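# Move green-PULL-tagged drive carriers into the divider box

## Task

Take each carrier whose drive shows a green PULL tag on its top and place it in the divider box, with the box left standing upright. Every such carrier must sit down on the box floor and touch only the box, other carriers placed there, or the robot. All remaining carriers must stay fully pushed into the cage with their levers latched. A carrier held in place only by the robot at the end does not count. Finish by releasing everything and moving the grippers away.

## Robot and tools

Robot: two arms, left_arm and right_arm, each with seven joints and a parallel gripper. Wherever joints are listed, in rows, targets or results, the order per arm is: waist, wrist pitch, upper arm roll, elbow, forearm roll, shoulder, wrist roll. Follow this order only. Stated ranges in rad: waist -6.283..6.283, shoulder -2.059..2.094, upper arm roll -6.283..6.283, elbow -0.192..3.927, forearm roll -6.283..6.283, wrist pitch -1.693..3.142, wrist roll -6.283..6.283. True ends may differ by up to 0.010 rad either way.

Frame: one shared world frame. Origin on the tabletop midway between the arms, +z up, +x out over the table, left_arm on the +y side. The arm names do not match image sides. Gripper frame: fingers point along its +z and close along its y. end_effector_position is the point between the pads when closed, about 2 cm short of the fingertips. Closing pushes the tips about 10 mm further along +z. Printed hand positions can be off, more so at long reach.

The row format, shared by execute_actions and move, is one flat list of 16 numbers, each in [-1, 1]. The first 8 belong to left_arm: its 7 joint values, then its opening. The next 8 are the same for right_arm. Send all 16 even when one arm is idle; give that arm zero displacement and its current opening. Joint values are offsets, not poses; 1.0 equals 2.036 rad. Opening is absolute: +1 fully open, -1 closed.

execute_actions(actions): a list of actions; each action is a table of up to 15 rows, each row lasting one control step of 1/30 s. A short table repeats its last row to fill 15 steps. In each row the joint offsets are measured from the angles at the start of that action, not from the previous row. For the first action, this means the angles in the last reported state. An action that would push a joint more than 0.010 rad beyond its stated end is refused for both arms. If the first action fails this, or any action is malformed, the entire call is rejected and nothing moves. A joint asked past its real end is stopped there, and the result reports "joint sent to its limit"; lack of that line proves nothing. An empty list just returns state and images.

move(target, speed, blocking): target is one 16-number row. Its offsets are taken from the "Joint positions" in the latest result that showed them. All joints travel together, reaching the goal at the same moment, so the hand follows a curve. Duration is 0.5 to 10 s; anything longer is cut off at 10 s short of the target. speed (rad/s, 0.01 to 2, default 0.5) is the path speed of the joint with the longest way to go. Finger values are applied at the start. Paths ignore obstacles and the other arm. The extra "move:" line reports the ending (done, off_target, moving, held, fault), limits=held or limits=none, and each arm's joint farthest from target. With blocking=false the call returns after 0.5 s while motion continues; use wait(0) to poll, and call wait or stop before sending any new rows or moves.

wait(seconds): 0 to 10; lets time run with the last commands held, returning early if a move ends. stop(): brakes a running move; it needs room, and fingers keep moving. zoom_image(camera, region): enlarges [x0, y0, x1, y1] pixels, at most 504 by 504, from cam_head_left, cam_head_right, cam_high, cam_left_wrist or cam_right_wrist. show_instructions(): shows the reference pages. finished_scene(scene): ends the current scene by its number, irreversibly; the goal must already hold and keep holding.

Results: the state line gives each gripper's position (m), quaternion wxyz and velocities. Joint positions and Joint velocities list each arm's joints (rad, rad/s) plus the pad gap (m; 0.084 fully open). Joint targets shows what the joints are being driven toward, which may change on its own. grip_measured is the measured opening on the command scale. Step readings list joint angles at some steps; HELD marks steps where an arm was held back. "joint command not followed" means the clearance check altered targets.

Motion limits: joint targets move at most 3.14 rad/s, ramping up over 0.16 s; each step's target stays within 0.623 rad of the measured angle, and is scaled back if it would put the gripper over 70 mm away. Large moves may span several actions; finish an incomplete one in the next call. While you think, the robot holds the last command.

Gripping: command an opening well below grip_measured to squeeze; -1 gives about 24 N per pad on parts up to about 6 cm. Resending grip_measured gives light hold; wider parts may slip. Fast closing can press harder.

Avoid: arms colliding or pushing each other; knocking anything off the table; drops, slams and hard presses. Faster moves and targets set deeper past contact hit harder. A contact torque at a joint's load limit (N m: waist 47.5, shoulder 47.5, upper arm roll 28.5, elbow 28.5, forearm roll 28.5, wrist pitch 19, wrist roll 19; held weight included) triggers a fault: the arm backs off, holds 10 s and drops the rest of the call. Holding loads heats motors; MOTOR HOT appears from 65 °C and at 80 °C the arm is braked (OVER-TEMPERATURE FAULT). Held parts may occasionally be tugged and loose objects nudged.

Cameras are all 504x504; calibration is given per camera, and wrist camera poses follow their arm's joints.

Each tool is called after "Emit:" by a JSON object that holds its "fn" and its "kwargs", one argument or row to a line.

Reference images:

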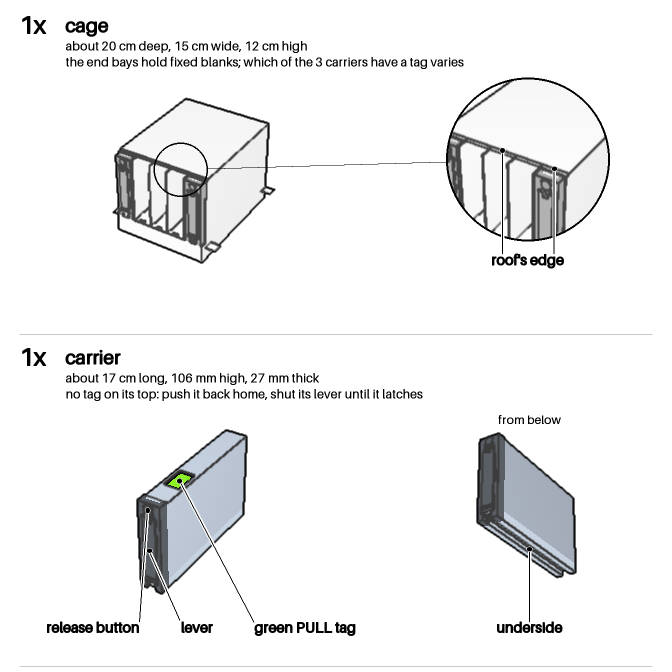

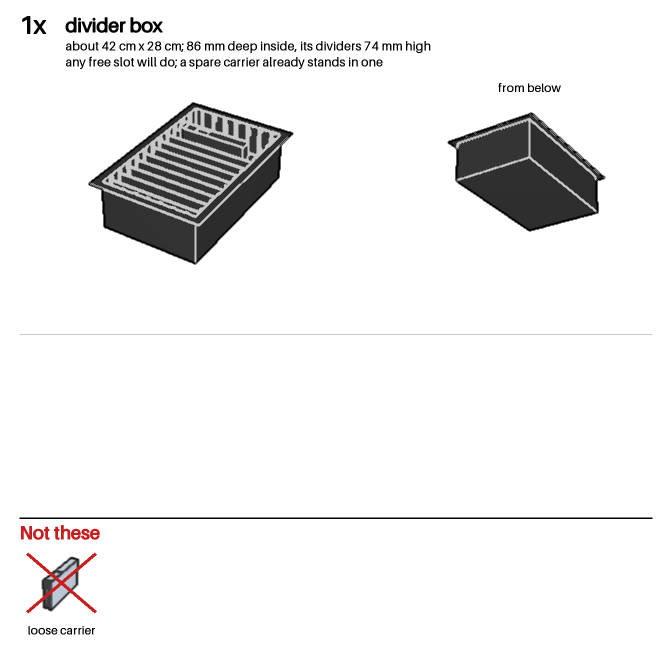

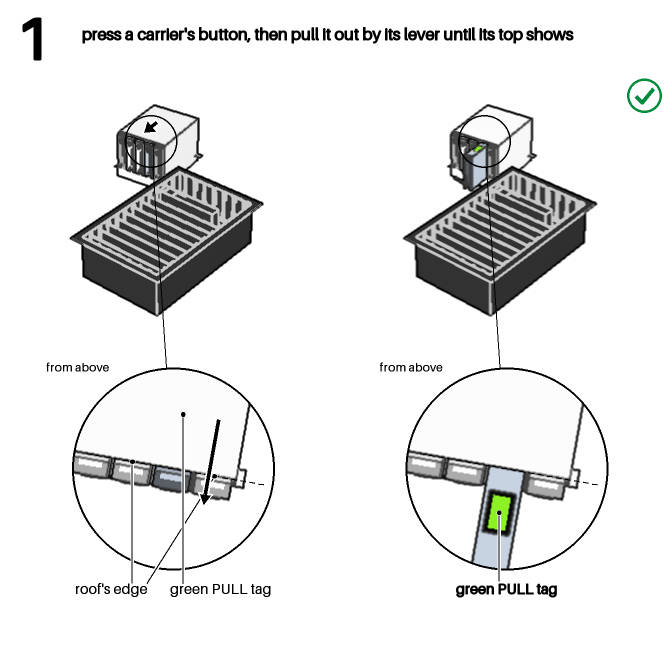

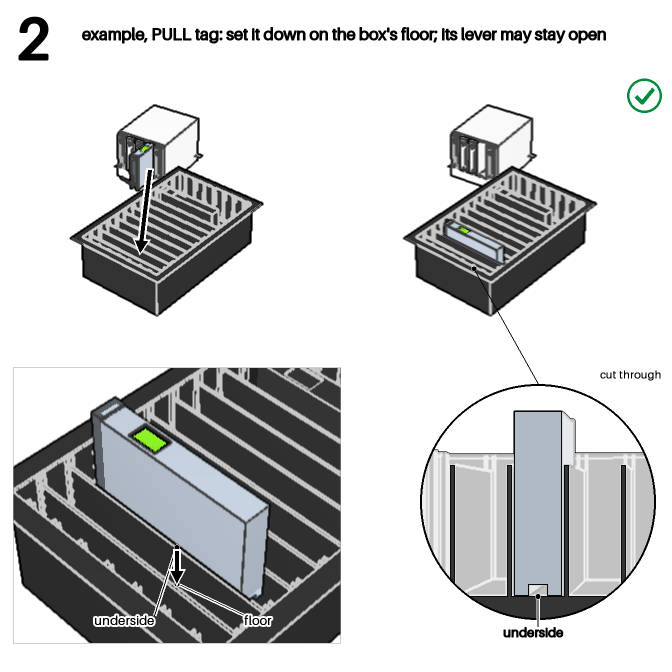

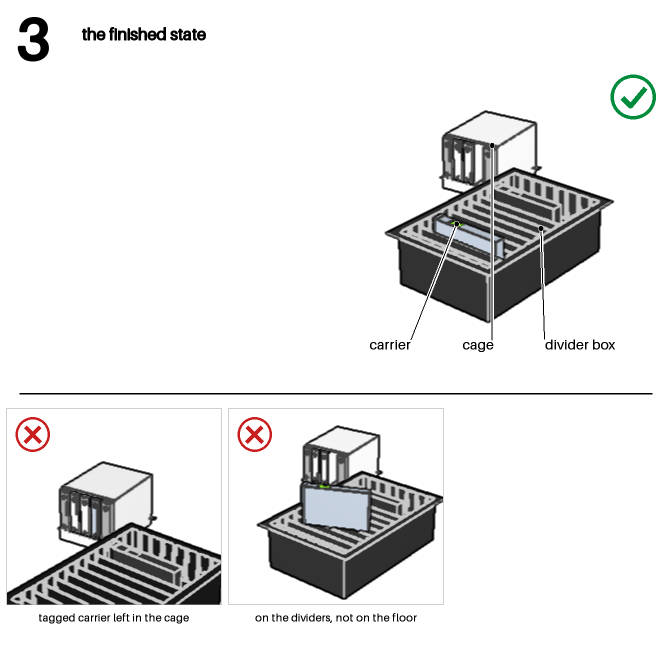

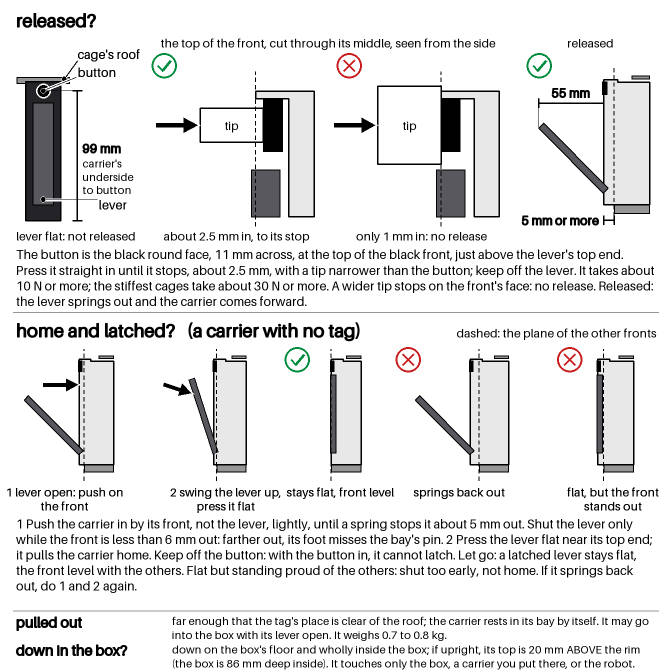

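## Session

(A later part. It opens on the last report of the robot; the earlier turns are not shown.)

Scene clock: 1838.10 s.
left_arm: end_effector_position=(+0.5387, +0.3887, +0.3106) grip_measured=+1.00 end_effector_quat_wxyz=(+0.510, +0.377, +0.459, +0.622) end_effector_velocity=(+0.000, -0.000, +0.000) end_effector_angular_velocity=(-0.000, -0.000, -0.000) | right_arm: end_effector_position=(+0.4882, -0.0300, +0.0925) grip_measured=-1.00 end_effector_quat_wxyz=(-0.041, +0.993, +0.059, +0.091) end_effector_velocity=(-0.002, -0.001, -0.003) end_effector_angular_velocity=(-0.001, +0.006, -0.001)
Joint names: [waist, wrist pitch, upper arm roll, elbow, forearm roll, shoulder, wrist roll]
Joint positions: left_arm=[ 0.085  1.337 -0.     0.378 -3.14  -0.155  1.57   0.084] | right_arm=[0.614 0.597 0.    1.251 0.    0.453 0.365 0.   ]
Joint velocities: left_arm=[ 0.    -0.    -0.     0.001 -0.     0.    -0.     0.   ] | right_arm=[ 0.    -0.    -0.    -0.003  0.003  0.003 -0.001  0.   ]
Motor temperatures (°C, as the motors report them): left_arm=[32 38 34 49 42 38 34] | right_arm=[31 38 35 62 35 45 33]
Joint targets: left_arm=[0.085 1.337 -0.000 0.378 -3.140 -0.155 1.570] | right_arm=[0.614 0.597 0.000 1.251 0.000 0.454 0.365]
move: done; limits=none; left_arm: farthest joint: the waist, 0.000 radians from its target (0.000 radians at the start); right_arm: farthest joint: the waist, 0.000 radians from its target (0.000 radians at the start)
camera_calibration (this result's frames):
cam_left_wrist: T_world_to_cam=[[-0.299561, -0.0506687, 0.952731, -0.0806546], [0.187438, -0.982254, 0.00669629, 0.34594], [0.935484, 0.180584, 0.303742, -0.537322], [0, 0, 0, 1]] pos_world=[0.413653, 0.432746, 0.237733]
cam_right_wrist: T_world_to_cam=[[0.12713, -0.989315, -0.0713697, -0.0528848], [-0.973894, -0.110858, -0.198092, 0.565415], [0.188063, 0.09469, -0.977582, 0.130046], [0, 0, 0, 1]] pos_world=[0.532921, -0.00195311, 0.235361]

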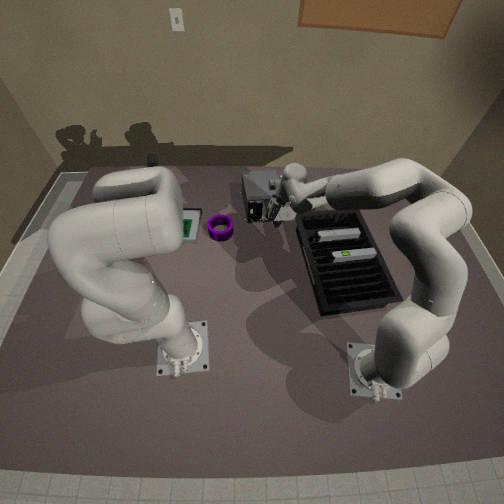

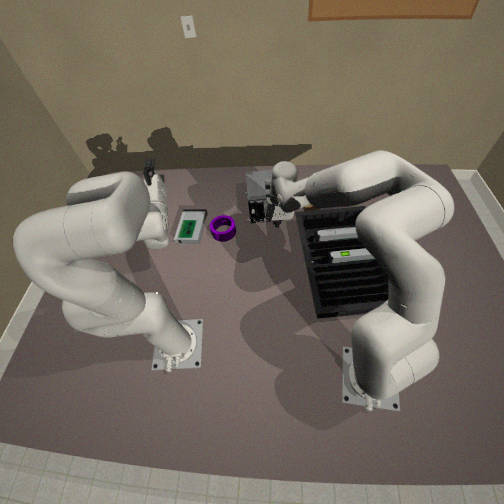

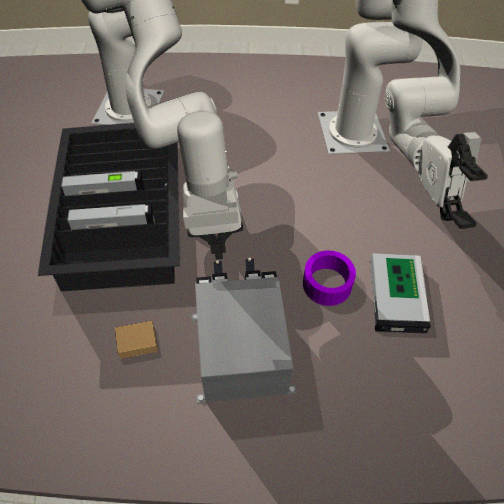

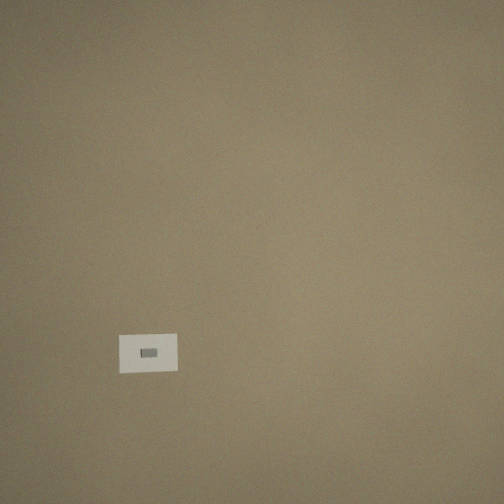

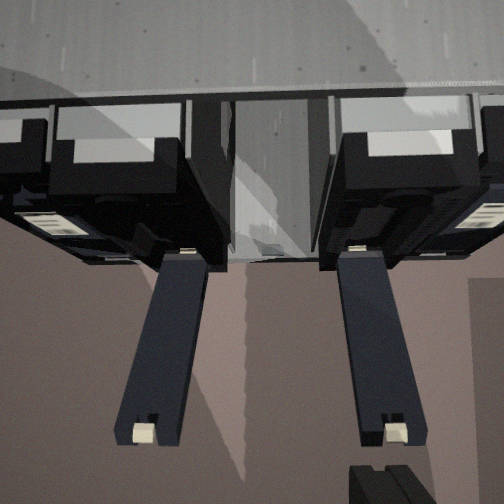

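Emit:
{"fn": "move", "kwargs": {
  "target": [0,0,0,0,0,0,0,1, -0.0136,0.0473,0,0.1133,0,0.0664,-0.0136,-1],
  "speed": 0.12
}}

Scene clock: 1845.17 s.
left_arm: end_effector_position=(+0.5387, +0.3887, +0.3106) grip_measured=+1.00 end_effector_quat_wxyz=(+0.510, +0.377, +0.459, +0.622) end_effector_velocity=(-0.000, +0.000, +0.001) end_effector_angular_velocity=(+0.001, -0.002, +0.001) | right_arm: end_effector_position=(+0.5376, -0.0244, +0.0958) grip_measured=-1.00 end_effector_quat_wxyz=(-0.039, +0.993, +0.059, +0.092) end_effector_velocity=(-0.000, +0.003, +0.001) end_effector_angular_velocity=(+0.001, -0.002, +0.004)
Joint names: [waist, wrist pitch, upper arm roll, elbow, forearm roll, shoulder, wrist roll]
Joint positions: left_arm=[ 0.085  1.337 -0.     0.378 -3.14  -0.155  1.57   0.084] | right_arm=[0.586 0.693 0.    1.482 0.    0.588 0.337 0.   ]
Joint velocities: left_arm=[ 0.     0.002 -0.    -0.    -0.    -0.     0.001  0.   ] | right_arm=[ 0.003  0.001  0.001  0.003 -0.001  0.001 -0.     0.   ]
Motor temperatures (°C, as the motors report them): left_arm=[32 38 34 49 42 38 34] | right_arm=[31 38 35 62 35 45 33]
Joint targets: left_arm=[0.085 1.337 -0.000 0.378 -3.140 -0.155 1.570] | right_arm=[0.586 0.693 0.000 1.482 0.000 0.589 0.337]
move: done; limits=none; left_arm: farthest joint: the waist, 0.000 radians from its target (0.000 radians at the start); right_arm: farthest joint: the waist, 0.000 radians from its target (0.027 radians at the start)
camera_calibration (this result's frames):
cam_left_wrist: T_world_to_cam=[[-0.299561, -0.0506686, 0.952731, -0.0806546], [0.187438, -0.982254, 0.00669637, 0.34594], [0.935484, 0.180584, 0.303742, -0.537322], [0, 0, 0, 1]] pos_world=[0.413653, 0.432746, 0.237733]
cam_right_wrist: T_world_to_cam=[[0.126458, -0.989789, -0.0657801, -0.0535382], [-0.973689, -0.111181, -0.198919, 0.614767], [0.189574, 0.0892042, -0.977806, 0.122491], [0, 0, 0, 1]] pos_world=[0.582141, 0.004432, 0.238539]

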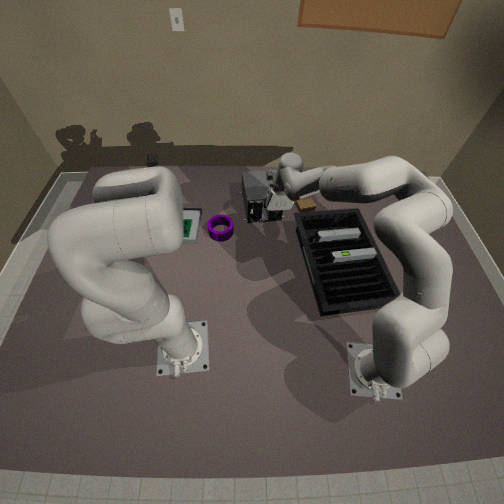

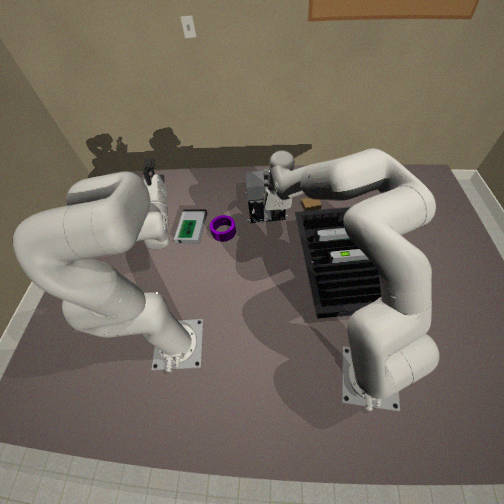

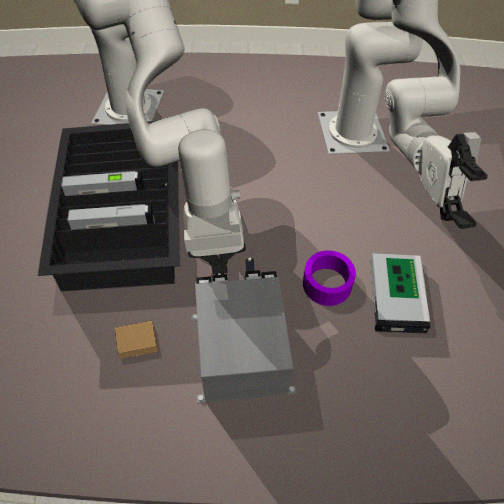

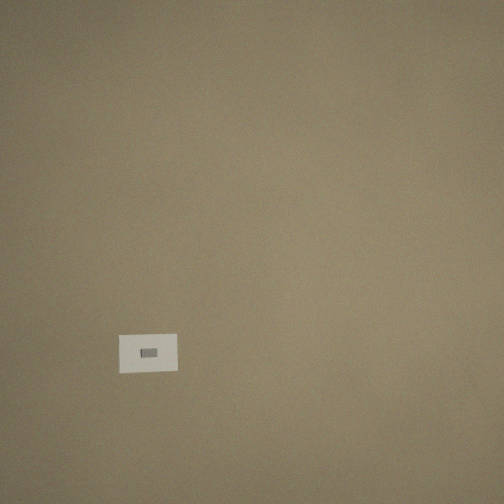

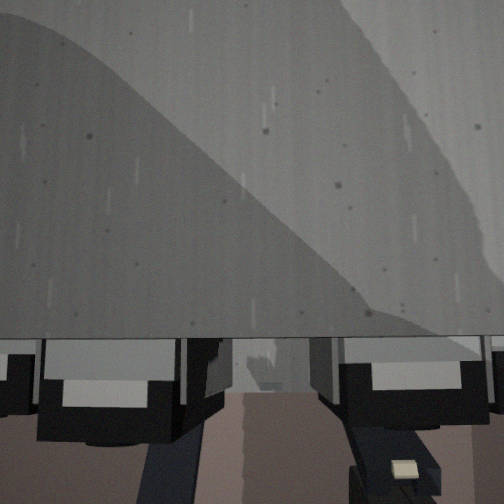

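Emit:
{"fn": "move", "kwargs": {
  "target": [0,0,0,0,0,0,0,1, -0.0038,0.023,0,0.0428,0,0.0201,-0.0038,-1],
  "speed": 0.06
}}

Scene clock: 1852.83 s.
left_arm: end_effector_position=(+0.5387, +0.3887, +0.3106) grip_measured=+1.00 end_effector_quat_wxyz=(+0.510, +0.377, +0.459, +0.622) end_effector_velocity=(-0.000, +0.001, +0.000) end_effector_angular_velocity=(-0.000, -0.001, +0.001) | right_arm: end_effector_position=(+0.5522, -0.0214, +0.1014) grip_measured=-1.00 end_effector_quat_wxyz=(-0.038, +0.993, +0.060, +0.091) end_effector_velocity=(+0.003, +0.001, +0.001) end_effector_angular_velocity=(+0.002, -0.010, -0.000)
Joint names: [waist, wrist pitch, upper arm roll, elbow, forearm roll, shoulder, wrist roll]
Joint positions: left_arm=[ 0.085  1.337 -0.     0.378 -3.14  -0.155  1.57   0.084] | right_arm=[0.579 0.742 0.002 1.567 0.    0.629 0.33  0.   ]
Joint velocities: left_arm=[ 0.     0.001  0.001 -0.001  0.    -0.    -0.     0.   ] | right_arm=[ 0.002 -0.009 -0.002  0.004 -0.002  0.004  0.001  0.   ]
Motor temperatures (°C, as the motors report them): left_arm=[32 38 34 49 42 38 34] | right_arm=[31 38 35 63 35 45 33]
Joint targets: left_arm=[0.085 1.337 -0.000 0.378 -3.140 -0.155 1.570] | right_arm=[0.578 0.740 0.000 1.569 0.000 0.629 0.330]
move: done; limits=none; left_arm: farthest joint: the waist, 0.000 radians from its target (0.000 radians at the start); right_arm: farthest joint: the upper arm roll, 0.002 radians from its target (0.000 radians at the start)
camera_calibration (this result's frames):
cam_left_wrist: T_world_to_cam=[[-0.299561, -0.0506688, 0.952731, -0.0806545], [0.187438, -0.982254, 0.0066962, 0.34594], [0.935484, 0.180584, 0.303742, -0.537322], [0, 0, 0, 1]] pos_world=[0.413653, 0.432746, 0.237733]
cam_right_wrist: T_world_to_cam=[[0.127727, -0.989727, -0.0642365, -0.0529397], [-0.97401, -0.112956, -0.19633, 0.630354], [0.187057, 0.0876436, -0.978432, 0.126383], [0, 0, 0, 1]] pos_world=[0.597092, 0.00772993, 0.244013]

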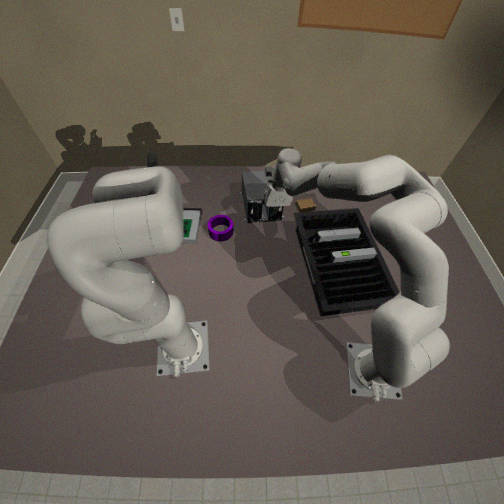

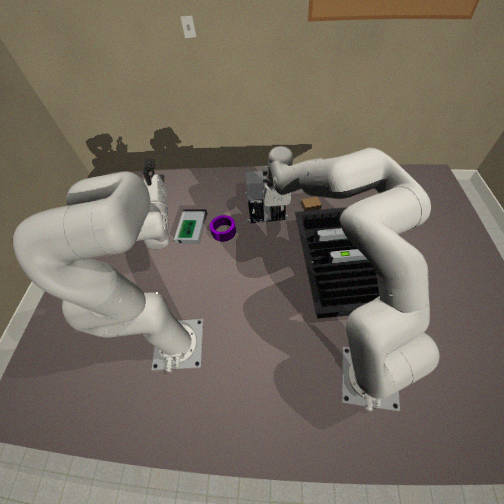

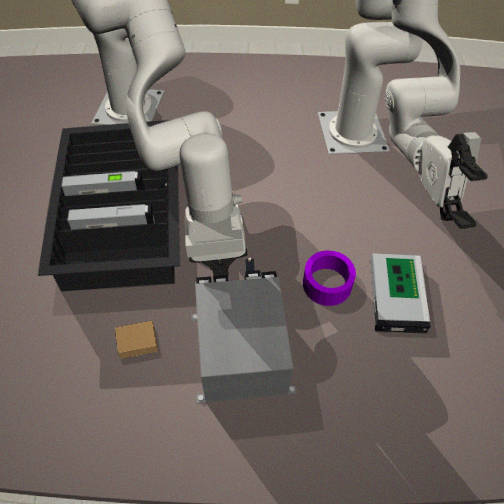

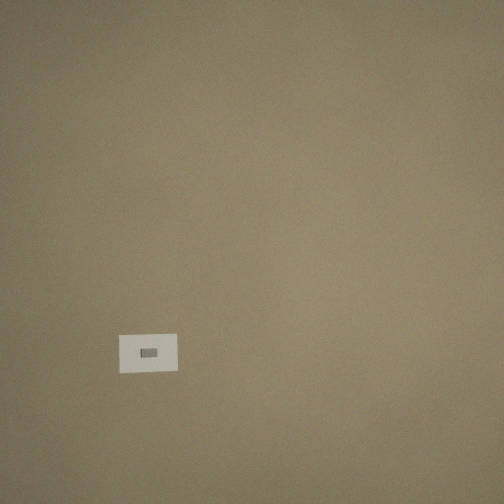

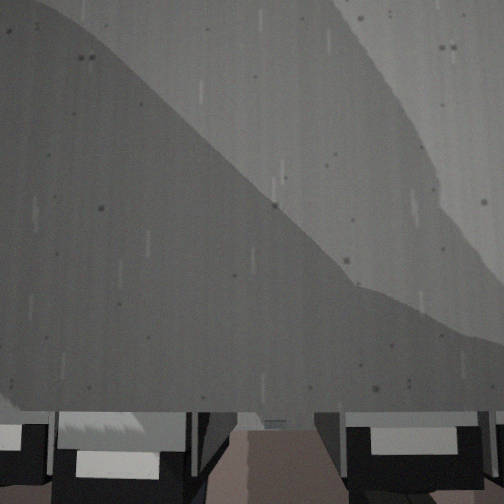

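Emit:
{"fn": "move", "kwargs": {
  "target": [0,0,0,0,0,0,0,1, -0.0016,0.0099,0,0.0195,0,0.0086,-0.0016,-1],
  "speed": 0.04
}}

Scene clock: 1856.93 s.
left_arm: end_effector_position=(+0.5387, +0.3887, +0.3106) grip_measured=+1.00 end_effector_quat_wxyz=(+0.510, +0.377, +0.459, +0.622) end_effector_velocity=(-0.000, +0.001, -0.000) end_effector_angular_velocity=(-0.000, +0.000, +0.002) | right_arm: end_effector_position=(+0.5551, -0.0216, +0.1026) grip_measured=-1.00 end_effector_quat_wxyz=(-0.035, +0.994, +0.061, +0.083) end_effector_velocity=(+0.001, -0.000, +0.001) end_effector_angular_velocity=(-0.000, -0.000, -0.001)
Joint names: [waist, wrist pitch, upper arm roll, elbow, forearm roll, shoulder, wrist roll]
Joint positions: left_arm=[ 0.085  1.337 -0.     0.378 -3.14  -0.155  1.57   0.084] | right_arm=[0.576 0.78  0.002 1.606 0.    0.646 0.326 0.   ]
Joint velocities: left_arm=[ 0.     0.     0.001 -0.    -0.     0.    -0.     0.   ] | right_arm=[-0.     0.002 -0.     0.003 -0.     0.001 -0.     0.   ]
Motor temperatures (°C, as the motors report them): left_arm=[32 38 34 49 42 38 34] | right_arm=[31 40 35 65 35 45 33]
Joint targets: left_arm=[0.085 1.337 -0.000 0.378 -3.140 -0.155 1.570] | right_arm=[0.576 0.762 0.002 1.607 0.000 0.646 0.326]
MOTOR HOT: a motor of the right arm reached 65 °C. Now the hottest motor of the right arm, the elbow, reports 65 °C. The temperature limit of the motors' drives, at which the controller stops that arm, is 80 °C. To cool a motor, set the load down, stop pushing, or move to a pose that needs little force.
move: off_target (right_arm); limits=none; left_arm: farthest joint: the waist, 0.000 radians from its target (0.000 radians at the start); right_arm: farthest joint: the wrist pitch, 0.017 radians from its target (0.022 radians at the start)
camera_calibration (this result's frames):
cam_left_wrist: T_world_to_cam=[[-0.299561, -0.0506689, 0.952731, -0.0806545], [0.187438, -0.982254, 0.00669609, 0.34594], [0.935484, 0.180584, 0.303742, -0.537322], [0, 0, 0, 1]] pos_world=[0.413653, 0.432746, 0.237733]
cam_right_wrist: T_world_to_cam=[[0.127695, -0.99006, -0.0589548, -0.0538979], [-0.976732, -0.115204, -0.180894, 0.633283], [0.172304, 0.0806822, -0.981734, 0.135328], [0, 0, 0, 1]] pos_world=[0.602112, 0.00867587, 0.244236]

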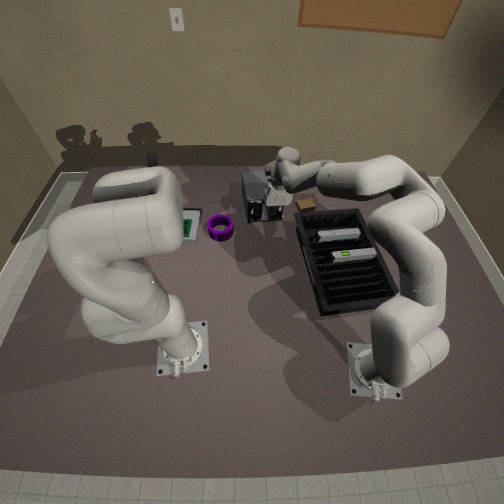

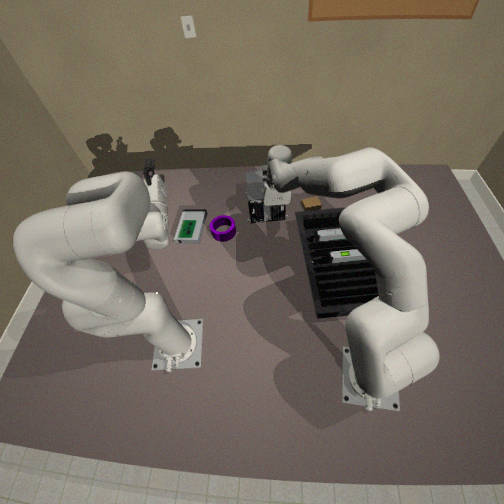

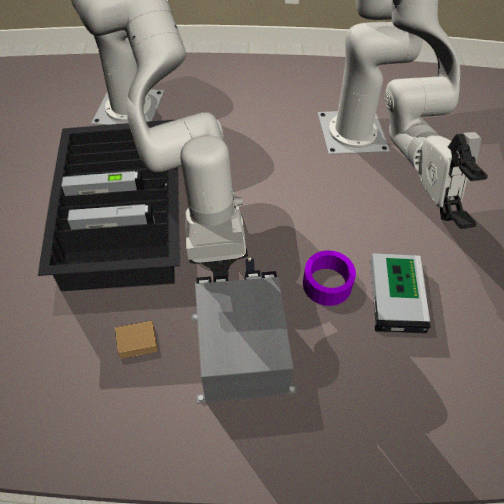

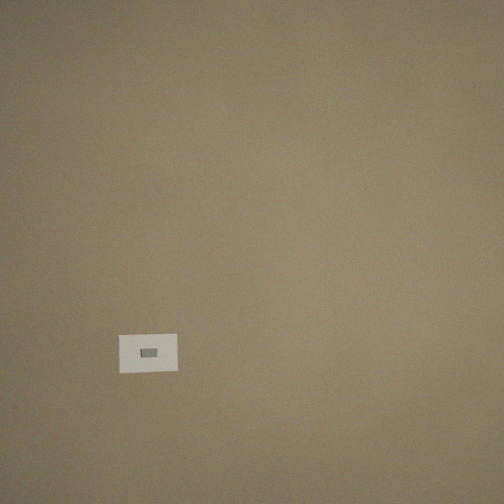

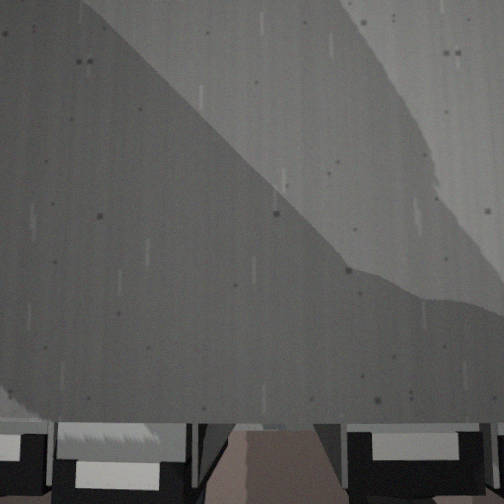

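Emit:
{"fn": "move", "kwargs": {
  "target": [0,0,0,0,0,0,0,1, 0.0051,-0.0425,0,-0.0611,0,-0.0284,0.0056,-1],
  "speed": 0.12
}}

Scene clock: 1861.57 s.
left_arm: end_effector_position=(+0.5387, +0.3887, +0.3106) grip_measured=+1.00 end_effector_quat_wxyz=(+0.510, +0.377, +0.459, +0.622) end_effector_velocity=(-0.000, -0.000, -0.001) end_effector_angular_velocity=(-0.001, +0.001, -0.000) | right_arm: end_effector_position=(+0.5370, -0.0229, +0.0960) grip_measured=-1.00 end_effector_quat_wxyz=(-0.039, +0.993, +0.060, +0.092) end_effector_velocity=(-0.001, +0.000, -0.000) end_effector_angular_velocity=(+0.000, -0.001, +0.000)
Joint names: [waist, wrist pitch, upper arm roll, elbow, forearm roll, shoulder, wrist roll]
Joint positions: left_arm=[ 0.085  1.337 -0.     0.378 -3.14  -0.155  1.57   0.084] | right_arm=[0.587 0.693 0.002 1.482 0.    0.588 0.338 0.   ]
Joint velocities: left_arm=[ 0.    -0.    -0.    -0.001 -0.     0.    -0.001  0.   ] | right_arm=[ 0.001 -0.003 -0.    -0.003 -0.001 -0.001  0.001  0.   ]
Motor temperatures (°C, as the motors report them): left_arm=[32 38 34 49 42 38 34] | right_arm=[31 42 36 67 35 45 33]
Joint targets: left_arm=[0.085 1.337 -0.000 0.378 -3.140 -0.155 1.570] | right_arm=[0.587 0.693 0.002 1.482 0.000 0.588 0.338]
MOTOR HOT: still on. Now the hottest motor of the right arm, the elbow, reports 67 °C; a drive's own limit is 80 °C.
move: done; limits=none; left_arm: farthest joint: the waist, 0.000 radians from its target (0.000 radians at the start); right_arm: farthest joint: the waist, 0.000 radians from its target (0.010 radians at the start)
camera_calibration (this result's frames):
cam_left_wrist: T_world_to_cam=[[-0.299561, -0.0506689, 0.952731, -0.0806545], [0.187438, -0.982254, 0.00669613, 0.34594], [0.935484, 0.180584, 0.303742, -0.537322], [0, 0, 0, 1]] pos_world=[0.413653, 0.432746, 0.237733]
cam_right_wrist: T_world_to_cam=[[0.127869, -0.98951, -0.0672266, -0.0526011], [-0.973583, -0.112304, -0.198809, 0.614322], [0.189173, 0.0908721, -0.97773, 0.122929], [0, 0, 0, 1]] pos_world=[0.581565, 0.00577059, 0.238787]

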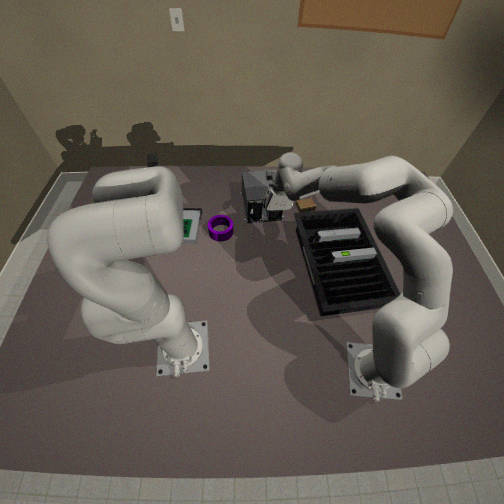

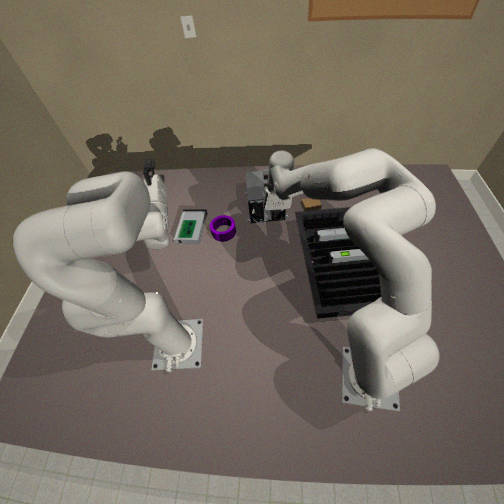

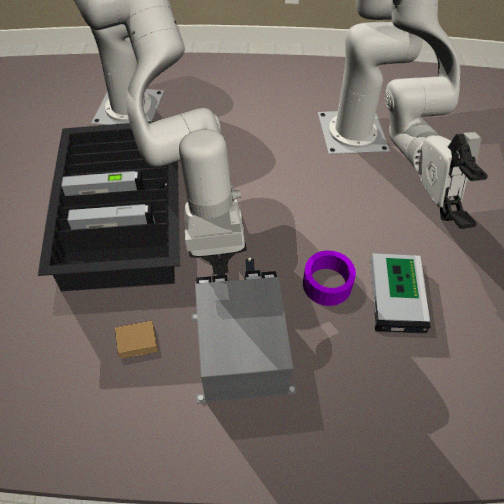

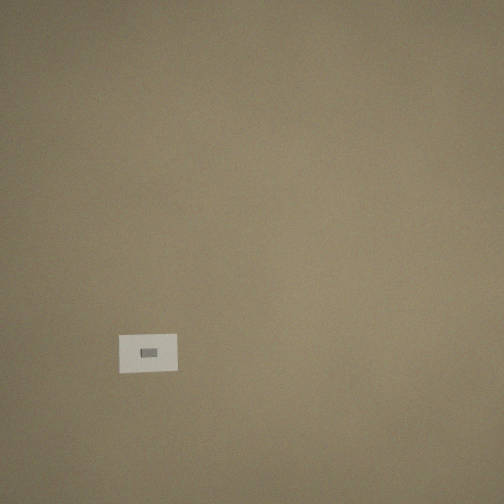

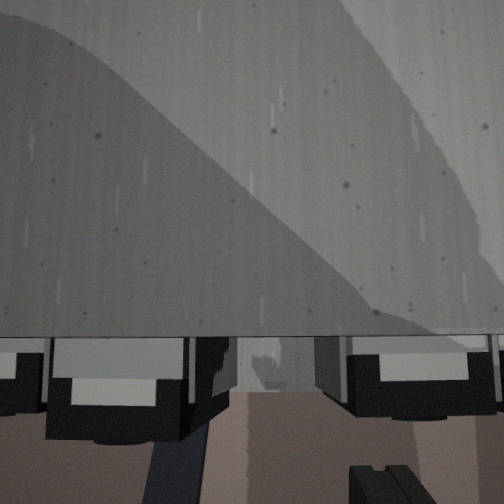

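Emit:
{"fn": "move", "kwargs": {
  "target": [0,0,0,0,0,0,0,1, 0,0.068,0,0.0234,0,-0.0446,0,-1],
  "speed": 0.3
}}

Emit:
{"fn": "move", "kwargs": {
  "target": [0,0,0,0,0,0,0,1, 0.0395,0.1949,-0.001,0.2450,0,0.1488,0.0394,-1],
  "speed": 0.5
}}

Scene clock: 1923.77 s.
left_arm: end_effector_position=(+0.5387, +0.3887, +0.3106) grip_measured=+1.00 end_effector_quat_wxyz=(+0.510, +0.377, +0.459, +0.622) end_effector_velocity=(-0.000, +0.001, -0.000) end_effector_angular_velocity=(-0.001, +0.000, +0.002) | right_arm: end_effector_position=(+0.5351, -0.0239, +0.1584) grip_measured=-1.00 end_effector_quat_wxyz=(-0.039, +0.993, +0.060, +0.092) end_effector_velocity=(+0.002, +0.001, +0.006) end_effector_angular_velocity=(+0.005, -0.010, -0.001)
Joint names: [waist, wrist pitch, upper arm roll, elbow, forearm roll, shoulder, wrist roll]
Joint positions: left_arm=[ 0.085  1.337 -0.     0.378 -3.14  -0.155  1.57   0.084] | right_arm=[0.587 0.831 0.002 1.529 0.    0.498 0.338 0.   ]
Joint velocities: left_arm=[-0.    -0.     0.002  0.    -0.     0.    -0.     0.   ] | right_arm=[-0.    -0.001 -0.     0.005 -0.    -0.005  0.     0.   ]
Motor temperatures (°C, as the motors report them): left_arm=[32 38 34 49 42 38 34] | right_arm=[31 39 35 63 35 46 33]
Joint targets: left_arm=[0.085 1.337 -0.000 0.378 -3.140 -0.155 1.570] | right_arm=[0.587 0.832 0.002 1.530 0.000 0.498 0.338]
MOTOR HOT: still on. Now the hottest motor of the right arm, the elbow, reports 63 °C; a drive's own limit is 80 °C.
move: done; limits=none; left_arm: farthest joint: the waist, 0.000 radians from its target (0.000 radians at the start); right_arm: farthest joint: the shoulder, 0.001 radians from its target (0.091 radians at the start)
camera_calibration (this result's frames):
cam_left_wrist: T_world_to_cam=[[-0.299561, -0.0506687, 0.952731, -0.0806546], [0.187438, -0.982254, 0.00669626, 0.34594], [0.935484, 0.180584, 0.303742, -0.537322], [0, 0, 0, 1]] pos_world=[0.413653, 0.432746, 0.237733]
cam_right_wrist: T_world_to_cam=[[0.127989, -0.989517, -0.0668974, -0.0492332], [-0.973667, -0.112535, -0.198266, 0.624683], [0.188659, 0.0905117, -0.977863, 0.184642], [0, 0, 0, 1]] pos_world=[0.5797, 0.00486953, 0.301114]

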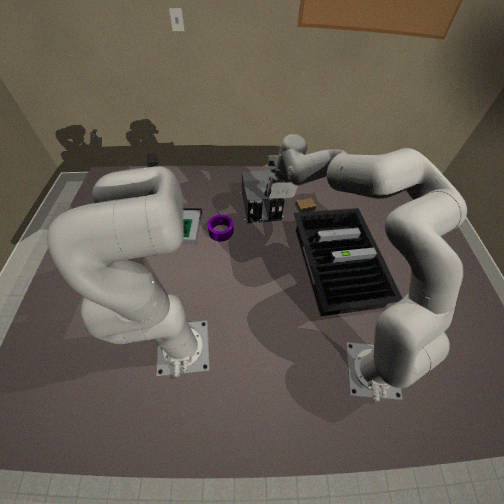

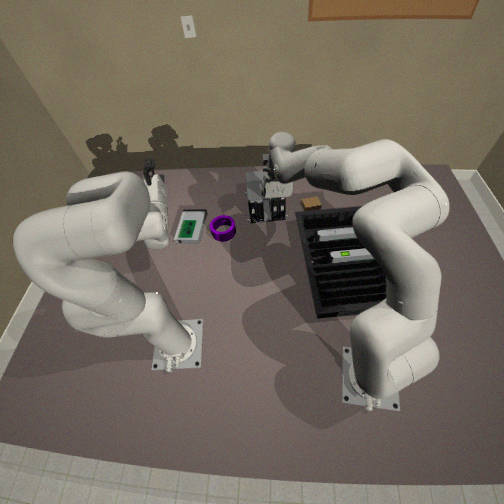

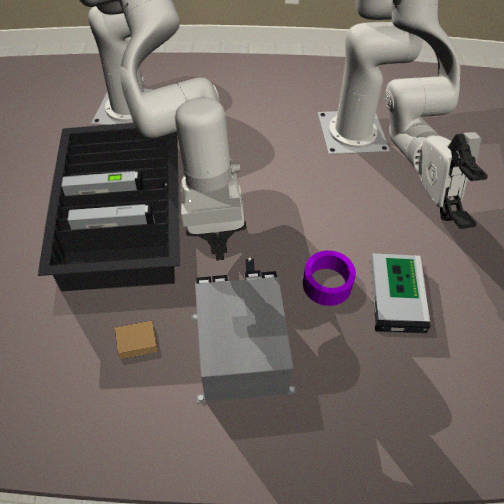

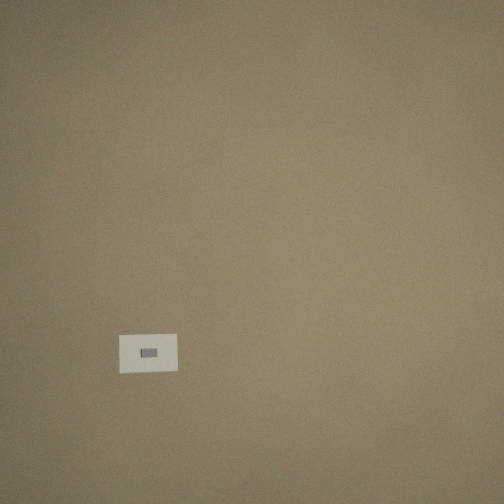

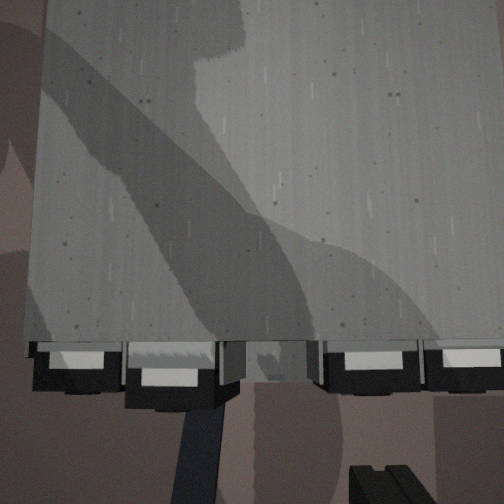

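Scene clock: 1925.37 s.
left_arm: end_effector_position=(+0.5387, +0.3887, +0.3106) grip_measured=+1.00 end_effector_quat_wxyz=(+0.510, +0.377, +0.459, +0.622) end_effector_velocity=(-0.000, +0.001, +0.000) end_effector_angular_velocity=(-0.000, -0.001, +0.001) | right_arm: end_effector_position=(+0.5342, +0.0343, +0.1392) grip_measured=-1.00 end_effector_quat_wxyz=(+0.000, +0.998, +0.060, -0.001) end_effector_velocity=(-0.002, +0.002, -0.001) end_effector_angular_velocity=(-0.001, +0.003, +0.003)
Joint names: [waist, wrist pitch, upper arm roll, elbow, forearm roll, shoulder, wrist roll]
Joint positions: left_arm=[ 0.085  1.337 -0.     0.378 -3.14  -0.155  1.57   0.084] | right_arm=[0.667 1.228 0.    2.028 0.    0.801 0.418 0.   ]
Joint velocities: left_arm=[ 0.001 -0.     0.001  0.    -0.    -0.    -0.     0.   ] | right_arm=[ 0.003  0.003  0.001  0.003 -0.     0.003  0.001  0.   ]
Motor temperatures (°C, as the motors report them): left_arm=[32 38 34 49 42 38 34] | right_arm=[31 39 35 63 35 46 33]
Joint targets: left_arm=[0.085 1.337 -0.000 0.378 -3.140 -0.155 1.570] | right_arm=[0.667 1.228 0.000 2.028 0.000 0.801 0.418]
MOTOR HOT: still on. Now the hottest motor of the right arm, the elbow, reports 63 °C; a drive's own limit is 80 °C.
move: done; limits=none; left_arm: farthest joint: the waist, 0.000 radians from its target (0.000 radians at the start); right_arm: farthest joint: the waist, 0.001 radians from its target (0.081 radians at the start)
camera_calibration (this result's frames):
cam_left_wrist: T_world_to_cam=[[-0.299561, -0.0506686, 0.952731, -0.0806545], [0.187438, -0.982254, 0.00669637, 0.34594], [0.935484, 0.180584, 0.303742, -0.537322], [0, 0, 0, 1]] pos_world=[0.413653, 0.432746, 0.237733]
cam_right_wrist: T_world_to_cam=[[0.120473, -0.992717, -0.000111865, 0.00195343], [-0.992661, -0.120466, -0.0105963, 0.610887], [0.0105057, 0.00138762, -0.999944, 0.262116], [0, 0, 0, 1]] pos_world=[0.603414, 0.0751663, 0.268574]

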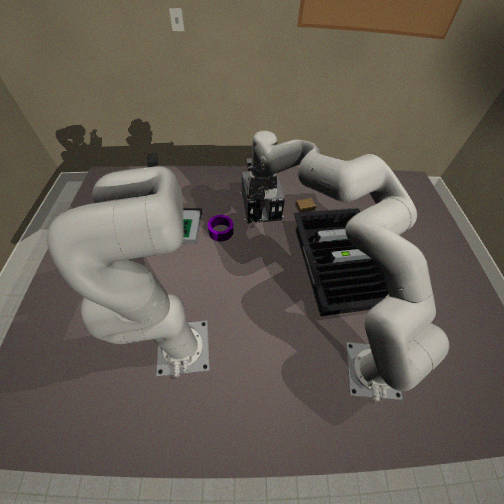

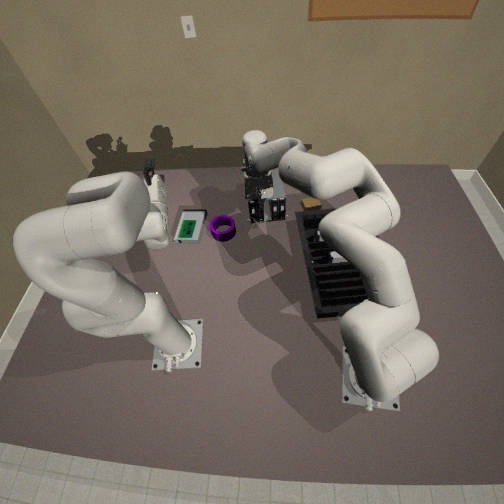

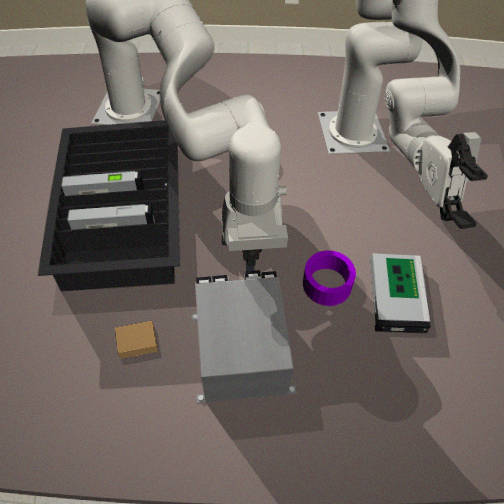

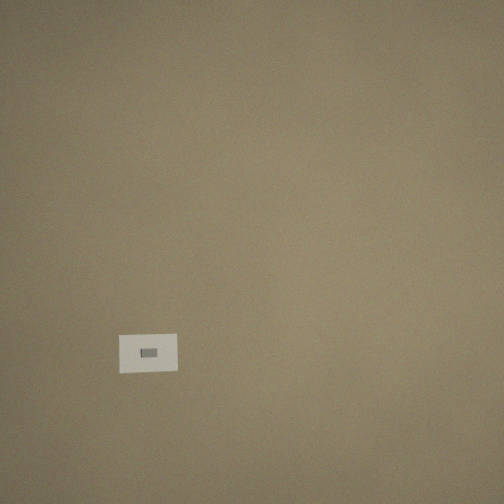

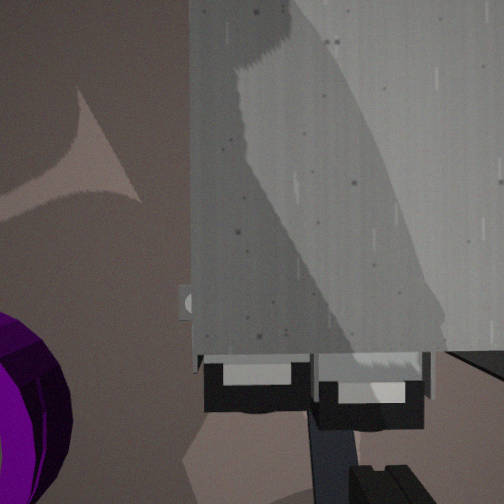

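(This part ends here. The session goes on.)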